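## Task

Scene 2: Unscrew the cap from tube 2 and rest it upside down (open side facing down), lying level, in cap nest 2. Press the blue CYCLE key and keep the cap sitting in that nest until the green lamp lights; the aspirate step happens just once. After that, screw the same cap back onto tube 2 until it will not turn further. Check the caps on tubes 1, 3 and 4; any that is loose must be screwed down until it stops. Those three caps must remain on their tubes. Nothing counts as done if it only stays in place because the robot is holding it. When finished, release everything and move the gripper away (resting on READY or its housing is fine). Then press the green READY key; the job is over once that key goes down. Do not press READY unless every step was done properly, since a premature press is worse than none.

## Robot and tools

ROBOT. One six-joint arm (yam_st) with a two-finger parallel gripper. Joints from base outward: waist, shoulder, elbow, wrist pitch, wrist yaw, wrist roll. Ranges in rad: waist -2.618 to 3.054, shoulder 0 to 3.142, elbow 0 to 3.142, wrist pitch and wrist yaw -1.571 to 1.571, wrist roll -2.094 to 2.094. Because roll is limited to about plus or minus 120 degrees, unscrewing or tightening a cap needs repeated grip, twist, release, turn back, regrip cycles. The fingers point along the gripper's +z axis and close along its y axis. end_effector_position is the point midway between the finger pads, roughly 1 cm short of the fingertips. A wrist camera is mounted on the hand.

SCENE FRAME. Origin on the table surface directly beneath the arm base; +z up; +y is to the left when facing along +x. The base may be slightly tilted. Reported hand positions can be a little off, more so when reaching far.

STATIONS. The decapping station holds tubes 1 to 4, ordered left to right as viewed from the arm base. The cap tray has nests 1 to 4 in the same order plus two lamps: amber while aspirating, green when it is over. CYCLE (blue) and READY (green) share one housing; push a key until it switches.

ROW FORMAT. Every motion command is one row of 8 numbers: x, y, z (metres, absolute position of end_effector_position in the scene frame), qw, qx, qy, qz (absolute orientation quaternion, w first, scene frame), opening (-1 closed to +1 fully open, 0.094 m). Rows are absolute poses, not offsets. To hold an orientation steady, repeat your chosen quaternion in every row rather than copying the drifted one from the last result. Any row more than 0.6 m from the last reported position along any gripper axis gets the whole call refused.

TOOLS.
- execute_actions: {"actions": [...], "pictures": bool}. The list holds zero or one item. Empty list: just report state. Action: {"rows": [[8 numbers], ...], "steps": n}, with 1 to 15 rows and steps up to 15 (default 15); each step lasts 1/30 s, one row per step, the final row repeated if rows run out. Wait: {"steps": n} with n up to 300, counted from the previous result.
- move: {"target": [8 numbers], "speed": m/s}. Straight-line path from the current pose to the absolute target pose, lasting 0.5 to 10 s; speed 0.002 to 0.5, default 0.25, rotation capped at twice that in rad/s. The opening is applied at the start. It does not slow for obstacles and may overshoot the speed, especially with the arm stretched out.
- wait: {"seconds": 0 to 10}; sends nothing new.
- zoom_image: {"camera": one of cam_head_left, cam_head_right, cam_high, cam_low, cam_wrist, "region": [x0, y0, x1, y1]} in pixels of that camera's 504x504 image, origin top-left, region at most 504 by 504.
- read_manual: licence texts only; no motion.
- finished_scene: {"scene": 1 or 2}; irreversible, grades the scene and opens the next.

CONTROLLER BEHAVIOUR. Each step the commanded pose is clipped to within 70 mm and 16 degrees of the measured pose; position wins over orientation when both cannot be met. After an action ends the arm only continues to the last clipped pose, so far targets need several actions. Joint friction can leave the hand up to about 31 mm from the command, and tiny commands may produce no motion. The simulation keeps running between calls.

GRIPPING. grip_measured reports finger opening on the command scale (readings may be offset by about 1 mm for a whole scene). To hold something, keep commanding an opening below grip_measured: roughly 0.03 lower grips firmly, a smaller gap grips lightly. Pad force tops out around 50 to 62 N per pad and can spike on first contact.

READING RESULTS. The state line gives end_effector_position and end_effector_quat_wxyz. Joint positions and Joint velocities list the six arm joints then the pad gap (m, m/s). HELD marks steps where a clearance check altered or blocked your row; a pose unreachable line means the same. Hand target shows where the controller is currently driving. A move adds a move: line: done (settled near target), off_target, moving, held (last step blocked) or fault, plus limits such as paced (pose clipped) or held (some steps blocked; the arm may then jump faster than requested), and the distance from target. FAULT lines report stops; MOTOR HOT warns from 75 °C, 90 °C forces a 10 s stop, 100 °C drops the arm. Holding loads heats motors.

CAMERAS. cam_head_left, cam_head_right, cam_high, cam_low (fixed) and cam_wrist (fisheye), all 504x504; calibration may drift slightly per scene.

AVOID. Knocking or placing anything off the table, dropping or slipping objects, slamming into things, fast contacts and pressing far past a contact point (harder push). Loose items may occasionally get nudged by outside pushes, so confirm placements before moving on.

Each tool is called after "Request:" in YAML: its name, and indented under it one key for each argument.

## Session

Request:
execute_actions:
  actions: []

Scene clock: 0.00 s of 10000.00 s.
end_effector_position=(+0.2881, -0.2708, +0.1858) grip_measured=+1.000 end_effector_quat_wxyz=(+0.082, +0.829, +0.217, +0.508)
Joint positions: [-1.142  1.573  1.065 -0.446 -0.968  1.82   0.094]
Joint velocities: [-0.002 -0.012 -0.007 -0.037  0.007  0.022  0.   ]
Motor temperatures (°C, as the motors report them): [18 23 22 19 18 18]
Hand target: +0.288, -0.271, +0.186; +0.082, +0.829, +0.217, +0.508
camera_calibration (this result's frames):
cam_wrist: T_world_to_cam=[[-0.373971, 0.779149, -0.503063, 0.407329], [-0.20909, 0.457625, 0.864211, 0.0540903], [0.903564, 0.428375, -0.00822588, -0.0461089], [0, 0, 0, 1]] pos_world=[0.205301, -0.322372, 0.157787]

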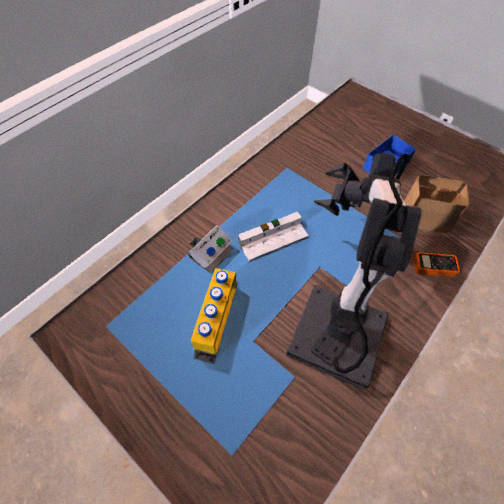

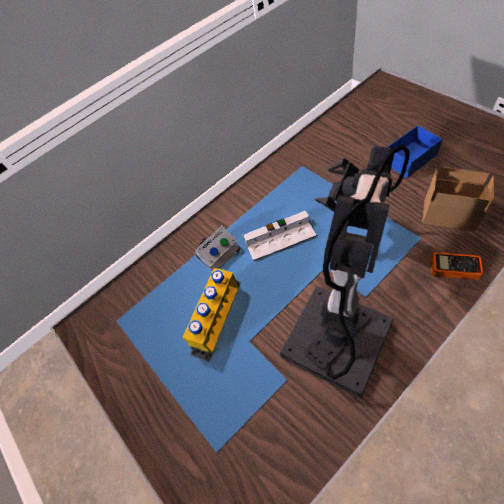

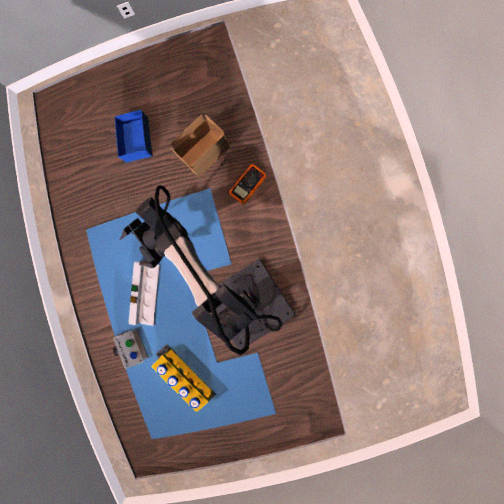

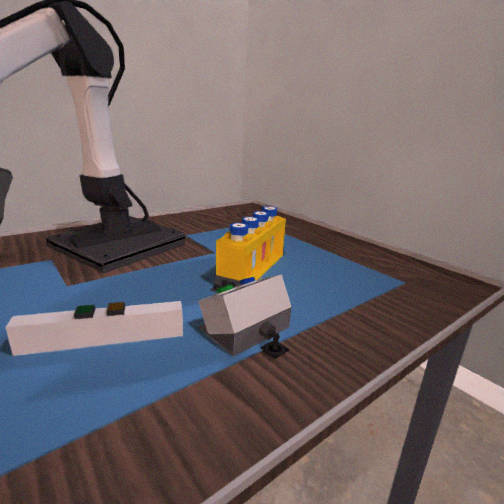

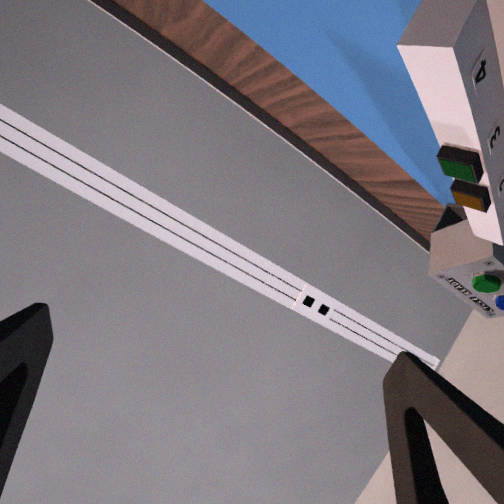

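Request:
zoom_image:
  camera: "cam_head_left"
  region: [170, 200, 330, 360]

Request:
zoom_image:
  camera: "cam_head_right"
  region: [170, 200, 330, 360]

Region (170, 200, 330, 360) of cam_head_left's 504x504 image, scaled by 3.150, with more detail than that image has.

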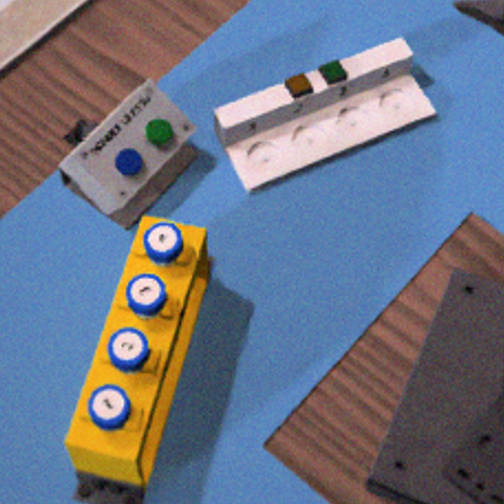

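Region (170, 200, 330, 360) of cam_head_right's 504x504 image, scaled by 3.150, with more detail than that image has.

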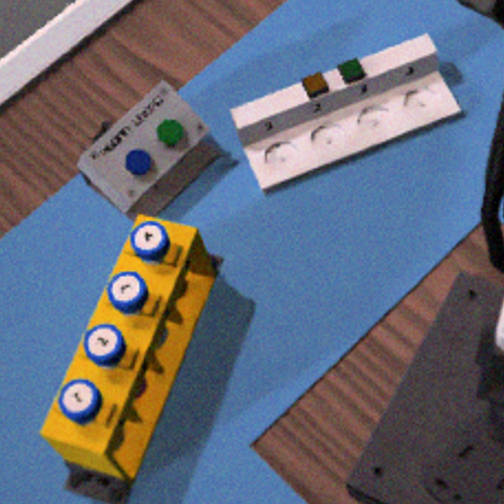

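Request:
move:
  target: [0.293,0.215,0.175,0,-0.309,0.951,0,0.2]
  speed: 0.3

Scene clock: 10.13 s of 10000.00 s.
end_effector_position=(+0.2851, +0.2127, +0.1748) grip_measured=+0.201 end_effector_quat_wxyz=(+0.720, -0.681, -0.133, -0.026)
Joint positions: [ 0.131  2.136  1.286 -1.54  -1.568  2.088  0.056]
Joint velocities: [-0.007  0.002 -0.012  0.022  0.037 -0.007  0.   ]
Motor temperatures (°C, as the motors report them): [18 24 24 19 18 18]
Hand target: +0.288, +0.215, +0.175; +0.722, -0.680, -0.122, -0.016
Off the commanded pose: 0.008 m, 170 deg; orientation clipped at the last step of the last action.
joint sent to its limit — the command would take joint 4 (wrist pitch) past its lower limit, joint 5 (wrist yaw) past its lower limit and joint 6 (wrist roll) past its upper limit, so those joints were sent only as far as their limits.
move: off_target; limits=paced
camera_calibration (this result's frames):
cam_wrist: T_world_to_cam=[[-0.407623, -0.126692, 0.904319, -0.019798], [0.840976, -0.437969, 0.317713, -0.171634], [0.355812, 0.890018, 0.285072, -0.243857], [0, 0, 0, 1]] pos_world=[0.223037, 0.139359, 0.141951]

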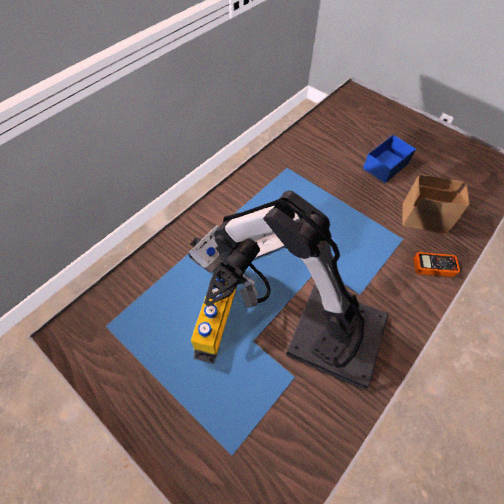

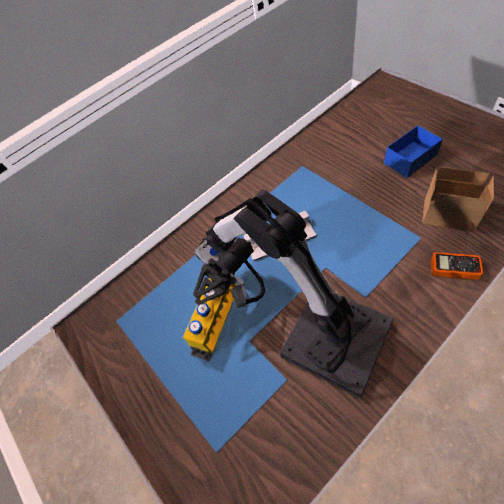

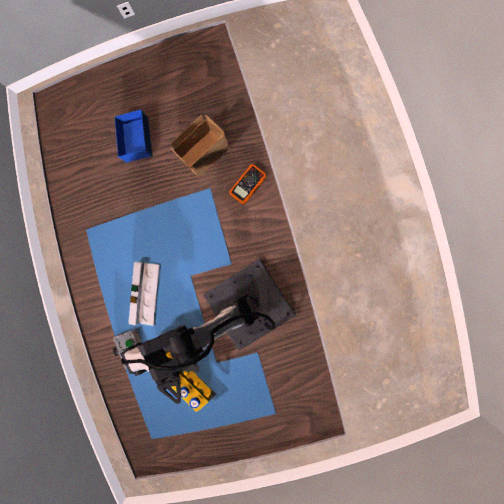

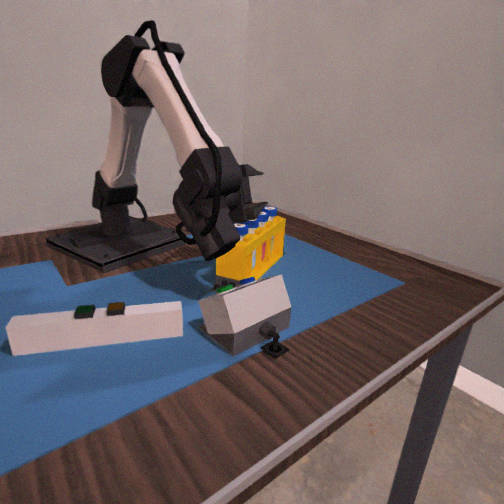

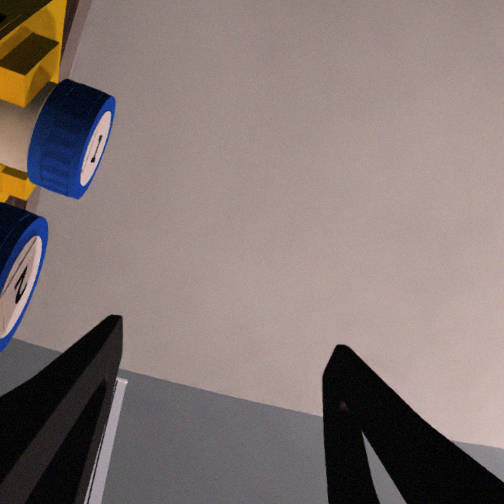

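Request:
execute_actions:
  actions:
    - {"rows":[[0.285,0.21,0.19,0.72,-0.681,-0.133,-0.026,0.2],[0.285,0.21,0.20,0.72,-0.681,-0.133,-0.026,0.2],[0.285,0.21,0.21,0.72,-0.681,-0.133,-0.026,0.2],[0.285,0.21,0.22,0.72,-0.681,-0.133,-0.026,0.2],[0.285,0.21,0.23,0.72,-0.681,-0.133,-0.026,0.2],[0.285,0.21,0.24,0.72,-0.681,-0.133,-0.026,0.2],[0.285,0.21,0.25,0.72,-0.681,-0.133,-0.026,0.2]]}
  pictures: false

Request:
move:
  target: [0.3,0.15,0.3,0.5,-0.5,-0.5,-0.5,0.2]
  speed: 0.4

Request:
move:
  target: [0.293,0.215,0.19,0,-0.309,0.951,0,0.2]
  speed: 0.4

Scene clock: 13.23 s of 10000.00 s.
end_effector_position=(+0.2850, +0.2097, +0.2482) grip_measured=+0.201 end_effector_quat_wxyz=(+0.712, -0.656, -0.219, -0.122)
Joint positions: [ 0.131  1.933  1.355 -1.55  -1.575  2.088  0.056]
Joint velocities: [ 0.002 -0.012 -0.012 -0.051 -0.051 -0.022  0.001]
Motor temperatures (°C, as the motors report them): [18 24 24 19 18 18]
Hand target: +0.286, +0.210, +0.250; +0.713, -0.657, -0.213, -0.116
Off the commanded pose: 0.002 m, 15 deg.
joint sent to its limit — the command would take joint 4 (wrist pitch) past its lower limit, joint 5 (wrist yaw) past its lower limit and joint 6 (wrist roll) past its upper limit, so those joints were sent only as far as their limits.
Steps of this call (steps 1 to 78: nothing new was sent; steps 79 to 93: all 15 steps of this action). Readings (end_effector_position):
79: (+0.2850, +0.2126, +0.1756)
80: (+0.2848, +0.2125, +0.1775)
82: (+0.2837, +0.2119, +0.1877)
86: (+0.2831, +0.2103, +0.2261)
93: the state above

Scene clock: 15.67 s of 10000.00 s.
end_effector_position=(+0.2980, +0.1521, +0.2998) grip_measured=+0.201 end_effector_quat_wxyz=(+0.492, -0.507, -0.496, -0.504)
Joint positions: [-0.055  1.693  1.349 -1.392 -1.525  1.392  0.056]
Joint velocities: [-0.002  0.042  0.095 -0.212  0.007 -0.198 -0.   ]
Motor temperatures (°C, as the motors report them): [18 25 24 19 18 18]
Hand target: +0.301, +0.150, +0.300; +0.492, -0.508, -0.493, -0.507
Off the commanded pose: 0.003 m, 1 deg.
move: done
camera_calibration (this result's frames):
cam_wrist: T_world_to_cam=[[-0.978513, -0.00548914, -0.206112, 0.34929], [-0.170251, -0.542376, 0.822705, -0.0828808], [-0.116306, 0.840118, 0.529788, -0.155275], [0, 0, 0, 1]] pos_world=[0.309615, 0.0874138, 0.222442]

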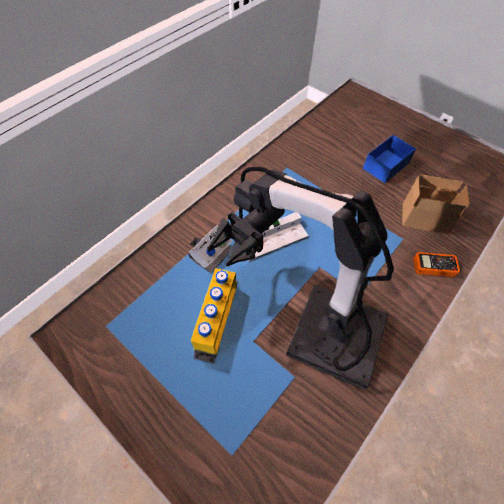

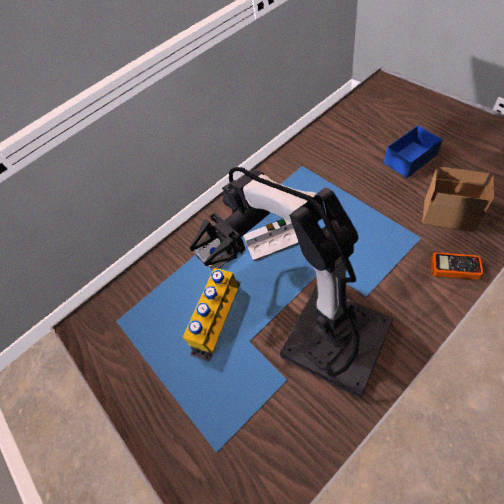

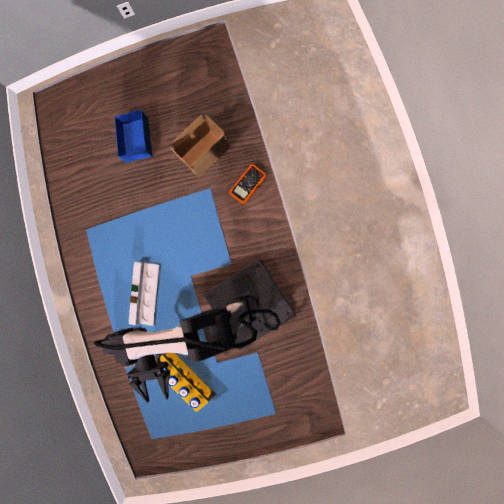

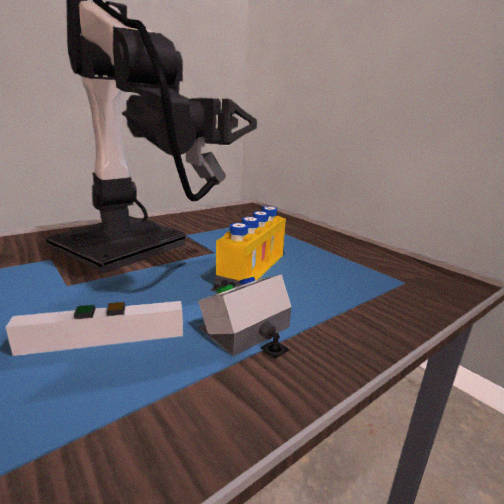

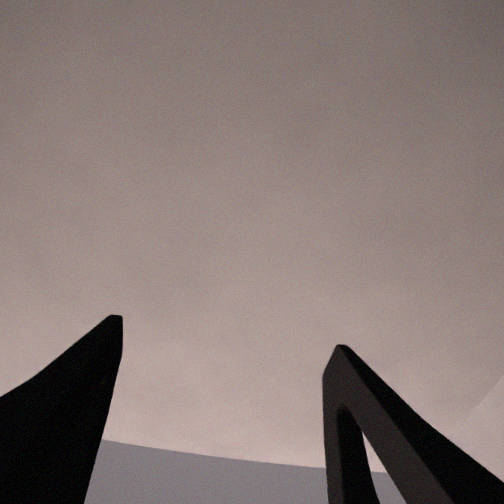

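Scene clock: 19.43 s of 10000.00 s.
end_effector_position=(+0.2896, +0.2168, +0.1905) grip_measured=+0.201 end_effector_quat_wxyz=(-0.005, -0.301, +0.954, -0.000)
Joint positions: [ 0.651  1.967  1.908 -1.536  0.035  0.064  0.056]
Joint velocities: [ 0.007  0.002  0.002  0.051  0.066 -0.007  0.   ]
Motor temperatures (°C, as the motors report them): [18 25 24 19 18 18]
Hand target: +0.291, +0.217, +0.188; -0.001, -0.308, +0.951, -0.004
Off the commanded pose: 0.004 m, 1 deg.
move: done; limits=paced
camera_calibration (this result's frames):
cam_wrist: T_world_to_cam=[[0.730862, -0.682144, 0.0228336, -0.0730034], [-0.574878, -0.597213, 0.559331, 0.21992], [-0.367908, -0.42192, -0.82863, 0.452535], [0, 0, 0, 1]] pos_world=[0.346274, 0.272474, 0.253642]

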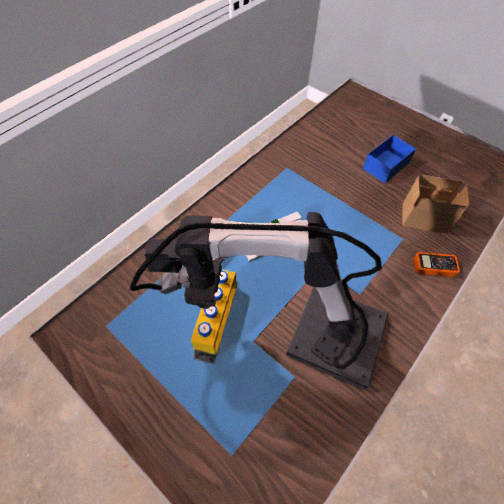

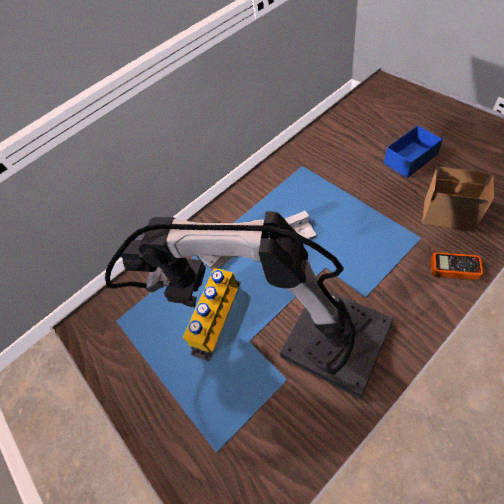

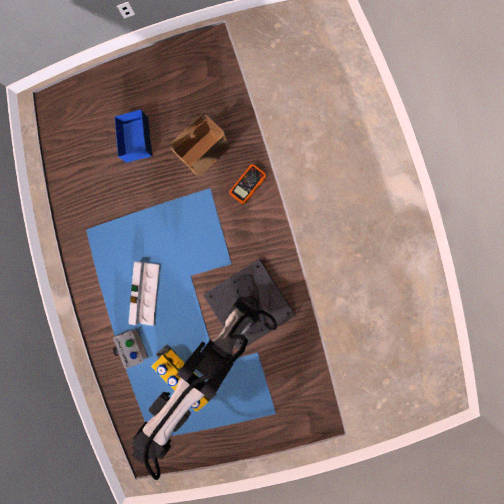

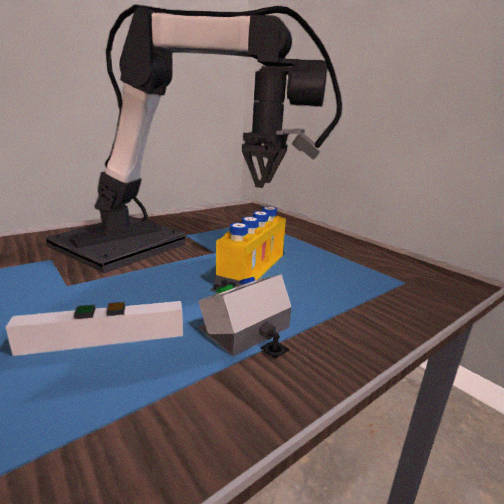

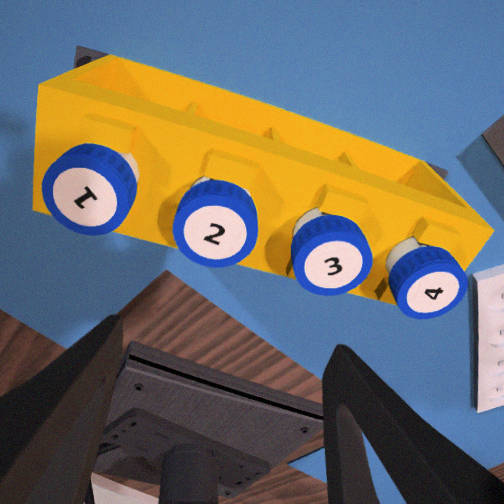

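Request:
move:
  target: [0.282,0.221,0.142,0,0.4695,0.8829,0,0.1]
  speed: 0.5

Scene clock: 22.77 s of 10000.00 s.
end_effector_position=(+0.2824, +0.2189, +0.1361) grip_measured=+0.102 end_effector_quat_wxyz=(-0.009, +0.467, +0.884, -0.012)
Joint positions: [ 0.661  1.949  1.666 -1.331  0.031  1.659  0.052]
Joint velocities: [ 0.002 -0.002  0.007 -0.007  0.007 -0.022 -0.001]
Motor temperatures (°C, as the motors report them): [18 27 24 19 18 18]
Hand target: +0.281, +0.220, +0.142; -0.000, +0.470, +0.883, -0.000
Off the commanded pose: 0.006 m, 2 deg.
move: done
camera_calibration (this result's frames):
cam_wrist: T_world_to_cam=[[-0.691059, -0.720761, 0.0542371, 0.340662], [-0.576853, 0.595182, 0.559463, -0.0130521], [-0.43552, 0.355335, -0.827079, 0.25451], [0, 0, 0, 1]] pos_world=[0.338733, 0.162868, 0.199325]

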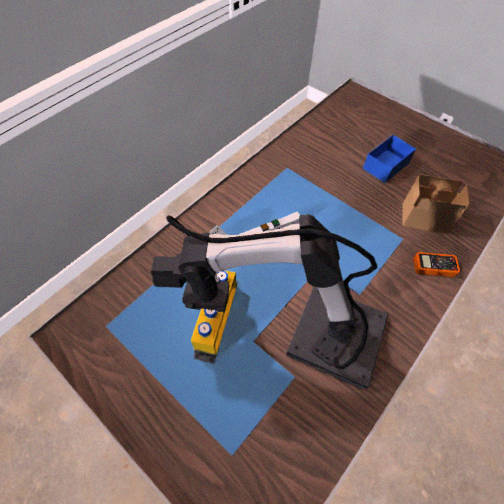

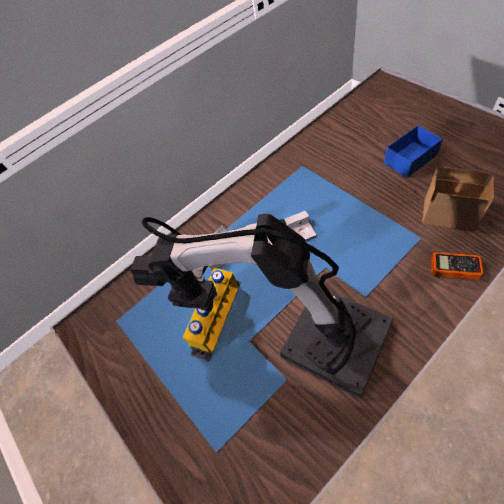

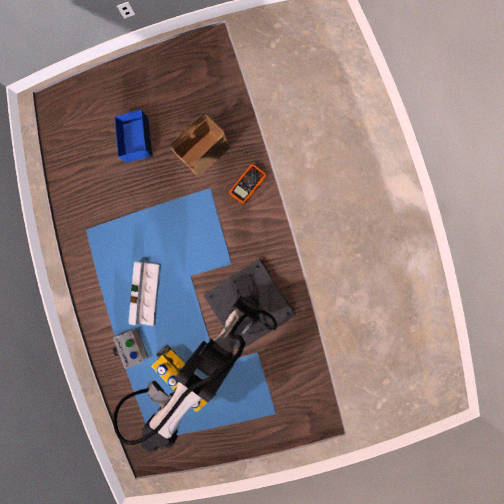

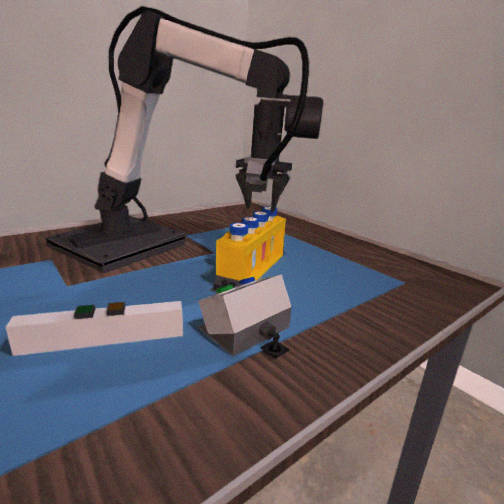

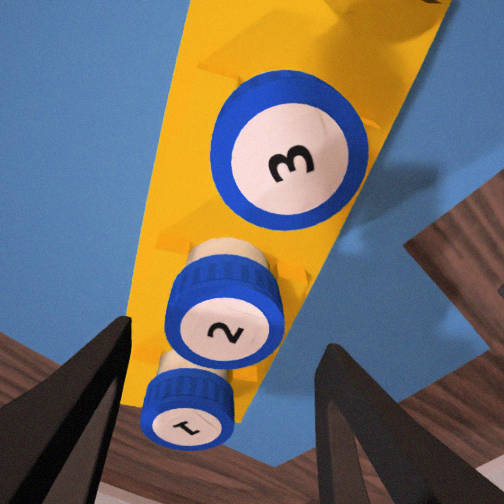

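Request:
move:
  target: [0.283,0.2225,0.115,0,0.4695,0.8829,0,0.1]
  speed: 0.05

Scene clock: 24.37 s of 10000.00 s.
end_effector_position=(+0.2833, +0.2209, +0.1143) grip_measured=+0.102 end_effector_quat_wxyz=(-0.006, +0.468, +0.883, -0.005)
Joint positions: [ 0.661  1.949  1.579 -1.23   0.031  1.661  0.052]
Joint velocities: [-0.017  0.017 -0.007 -0.007 -0.051  0.022  0.   ]
Motor temperatures (°C, as the motors report them): [18 27 24 19 18 18]
Hand target: +0.282, +0.222, +0.115; -0.000, +0.469, +0.883, -0.000
Off the commanded pose: 0.002 m, 1 deg.
move: done
camera_calibration (this result's frames):
cam_wrist: T_world_to_cam=[[-0.693604, -0.71923, 0.0402596, 0.34584], [-0.581304, 0.591849, 0.558391, 0.000627625], [-0.425439, 0.363899, -0.8286, 0.231568], [0, 0, 0, 1]] pos_world=[0.338759, 0.1641, 0.177603]

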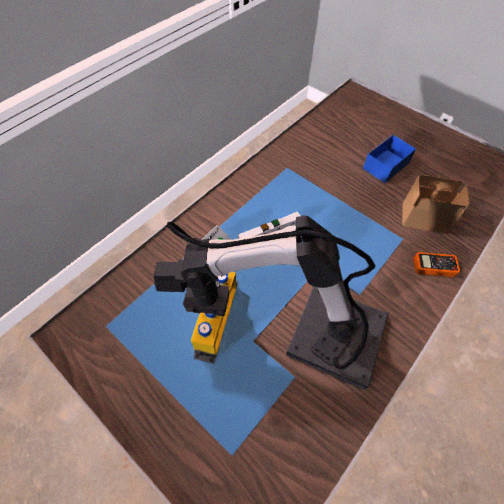

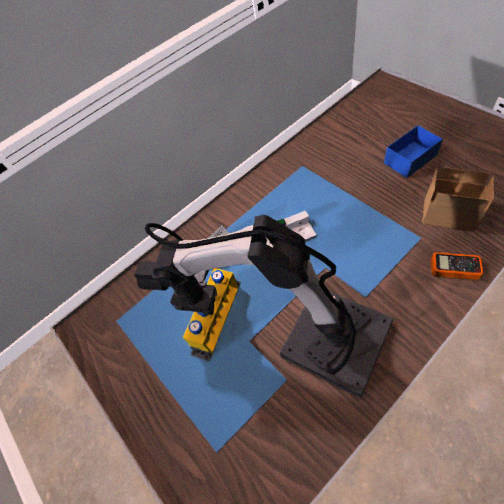

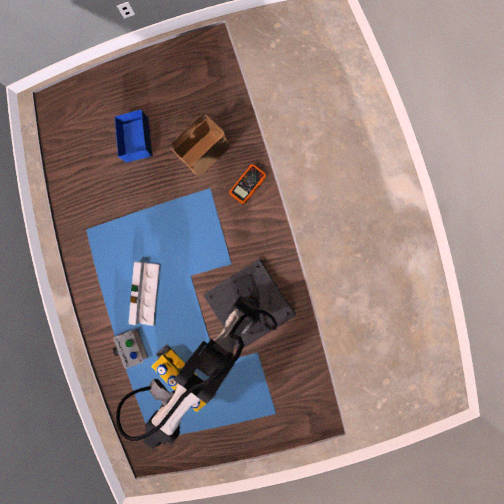

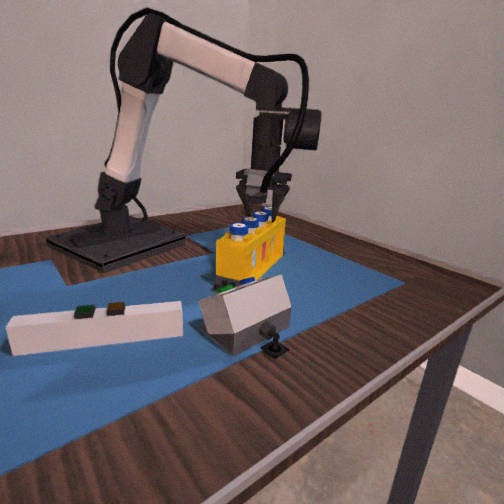

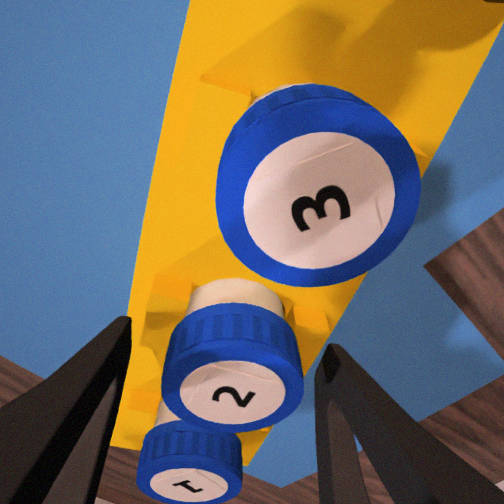

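Request:
execute_actions:
  actions:
    - {"rows":[[0.283,0.222,0.124,0,0.4695,0.8829,0,-0.1]],"steps":12}
  pictures: false

Scene clock: 25.33 s of 10000.00 s.
end_effector_position=(+0.2823, +0.2201, +0.1143) grip_measured=-0.098 end_effector_quat_wxyz=(-0.007, +0.468, +0.884, -0.008)
Joint positions: [ 0.661  1.949  1.579 -1.235  0.031  1.661  0.042]
Joint velocities: [ 0.002  0.002 -0.002 -0.007 -0.095 -0.007 -0.001]
Motor temperatures (°C, as the motors report them): [18 27 25 19 18 18]
Hand target: +0.283, +0.222, +0.124; -0.000, +0.469, +0.883, +0.000
Off the commanded pose: 0.010 m, 1 deg.
Steps of this call (steps 1 to 17: nothing new was sent; steps 18 to 29: all 12 steps of this action). Readings (end_effector_position):
18: (+0.2835, +0.2211, +0.1143)
19: (+0.2833, +0.2209, +0.1143)
21: (+0.2829, +0.2206, +0.1143)
25: (+0.2825, +0.2202, +0.1143)
29: the state above

Request:
execute_actions:
  actions:
    - {"rows":[[0.283,0.222,0.130,0,0.4695,0.8829,0,-0.1]],"steps":12}
  pictures: false

Scene clock: 26.37 s of 10000.00 s.
end_effector_position=(+0.2829, +0.2203, +0.1198) grip_measured=-0.098 end_effector_quat_wxyz=(-0.007, +0.468, +0.884, -0.008)
Joint positions: [ 0.661  1.949  1.601 -1.257  0.031  1.661  0.042]
Joint velocities: [-0.042  0.022  0.002 -0.022 -0.007  0.037 -0.   ]
Motor temperatures (°C, as the motors report them): [18 28 25 19 18 18]
Hand target: +0.283, +0.222, +0.130; -0.000, +0.469, +0.883, +0.000
Off the commanded pose: 0.010 m, 1 deg.
Steps of this call (steps 1 to 19: nothing new was sent; steps 20 to 31: all 12 steps of this action). Readings (end_effector_position):
20: (+0.2822, +0.2200, +0.1152)
21: (+0.2823, +0.2200, +0.1162)
23: (+0.2835, +0.2209, +0.1188)
27: (+0.2836, +0.2209, +0.1198)
31: the state above

Request:
execute_actions:
  actions:
    - {"rows":[[0.283,0.222,0.126,0,0.4695,0.8829,0,-0.37]],"steps":10}
  pictures: false

Request:
move:
  target: [0.283,0.221,0.127,0,-0.8387,0.5446,0,-0.37]
  speed: 0.5

Scene clock: 27.60 s of 10000.00 s.
end_effector_position=(+0.2825, +0.2200, +0.1198) grip_measured=-0.319 end_effector_quat_wxyz=(-0.007, +0.468, +0.883, -0.008)
Joint positions: [ 0.661  1.949  1.601 -1.259  0.031  1.662  0.032]
Joint velocities: [-0.002  0.002 -0.007 -0.081  0.051  0.022  0.001]
Motor temperatures (°C, as the motors report them): [18 28 25 19 18 18]
Hand target: +0.283, +0.222, +0.126; -0.000, +0.470, +0.883, +0.000
Off the commanded pose: 0.007 m, 1 deg.
Steps of this call (steps 1 to 27: nothing new was sent; steps 28 to 37: all 10 steps of this action). Readings (end_effector_position):
28: (+0.2825, +0.2200, +0.1198)
29: (+0.2825, +0.2200, +0.1198)
31: (+0.2825, +0.2200, +0.1198)
35: (+0.2825, +0.2200, +0.1198)
37: the state above

Scene clock: 31.53 s of 10000.00 s.
end_effector_position=(+0.2822, +0.2206, +0.1211) grip_measured=-0.319 end_effector_quat_wxyz=(+0.010, +0.830, -0.558, +0.002)
Joint positions: [ 0.671  1.946  1.601 -1.259  0.046 -1.262  0.032]
Joint velocities: [-0.002 -0.012 -0.007 -0.051 -0.022 -0.007  0.001]
Motor temperatures (°C, as the motors report them): [18 29 25 19 18 18]
Hand target: +0.283, +0.221, +0.127; +0.000, +0.839, -0.545, +0.000
Off the commanded pose: 0.006 m, 2 deg.
move: done
camera_calibration (this result's frames):
cam_wrist: T_world_to_cam=[[0.828164, 0.560385, 0.0106102, -0.363519], [0.459085, -0.689075, 0.560728, -0.0148702], [0.321535, -0.459504, -0.827932, 0.207633], [0, 0, 0, 1]] pos_world=[0.241119, 0.288872, 0.184101]

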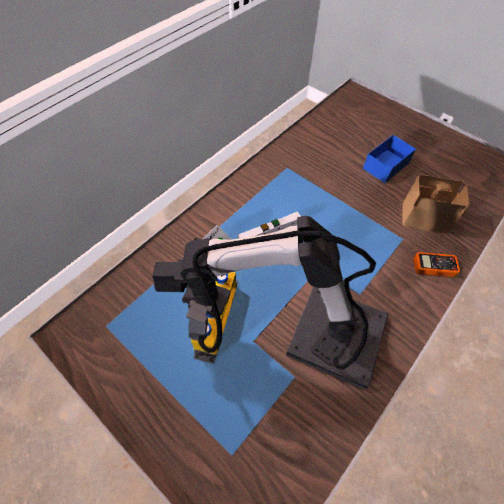

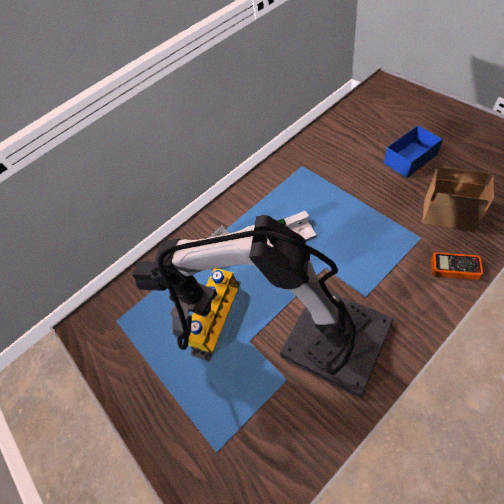

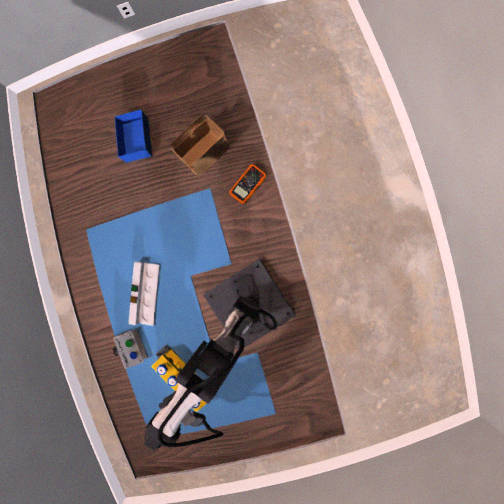

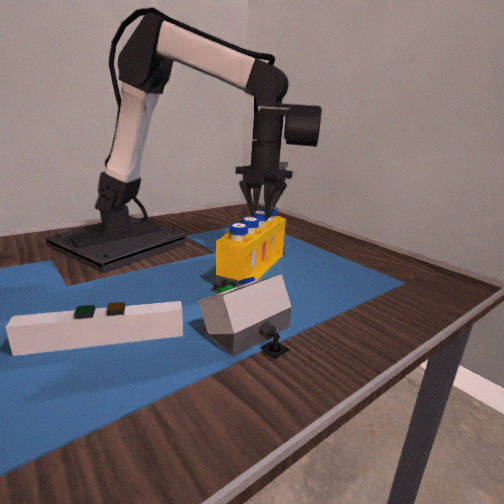

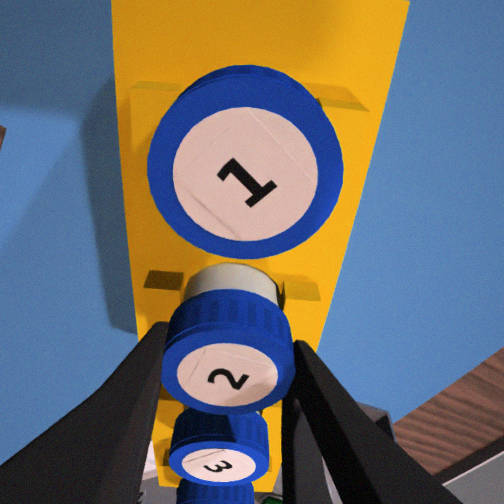

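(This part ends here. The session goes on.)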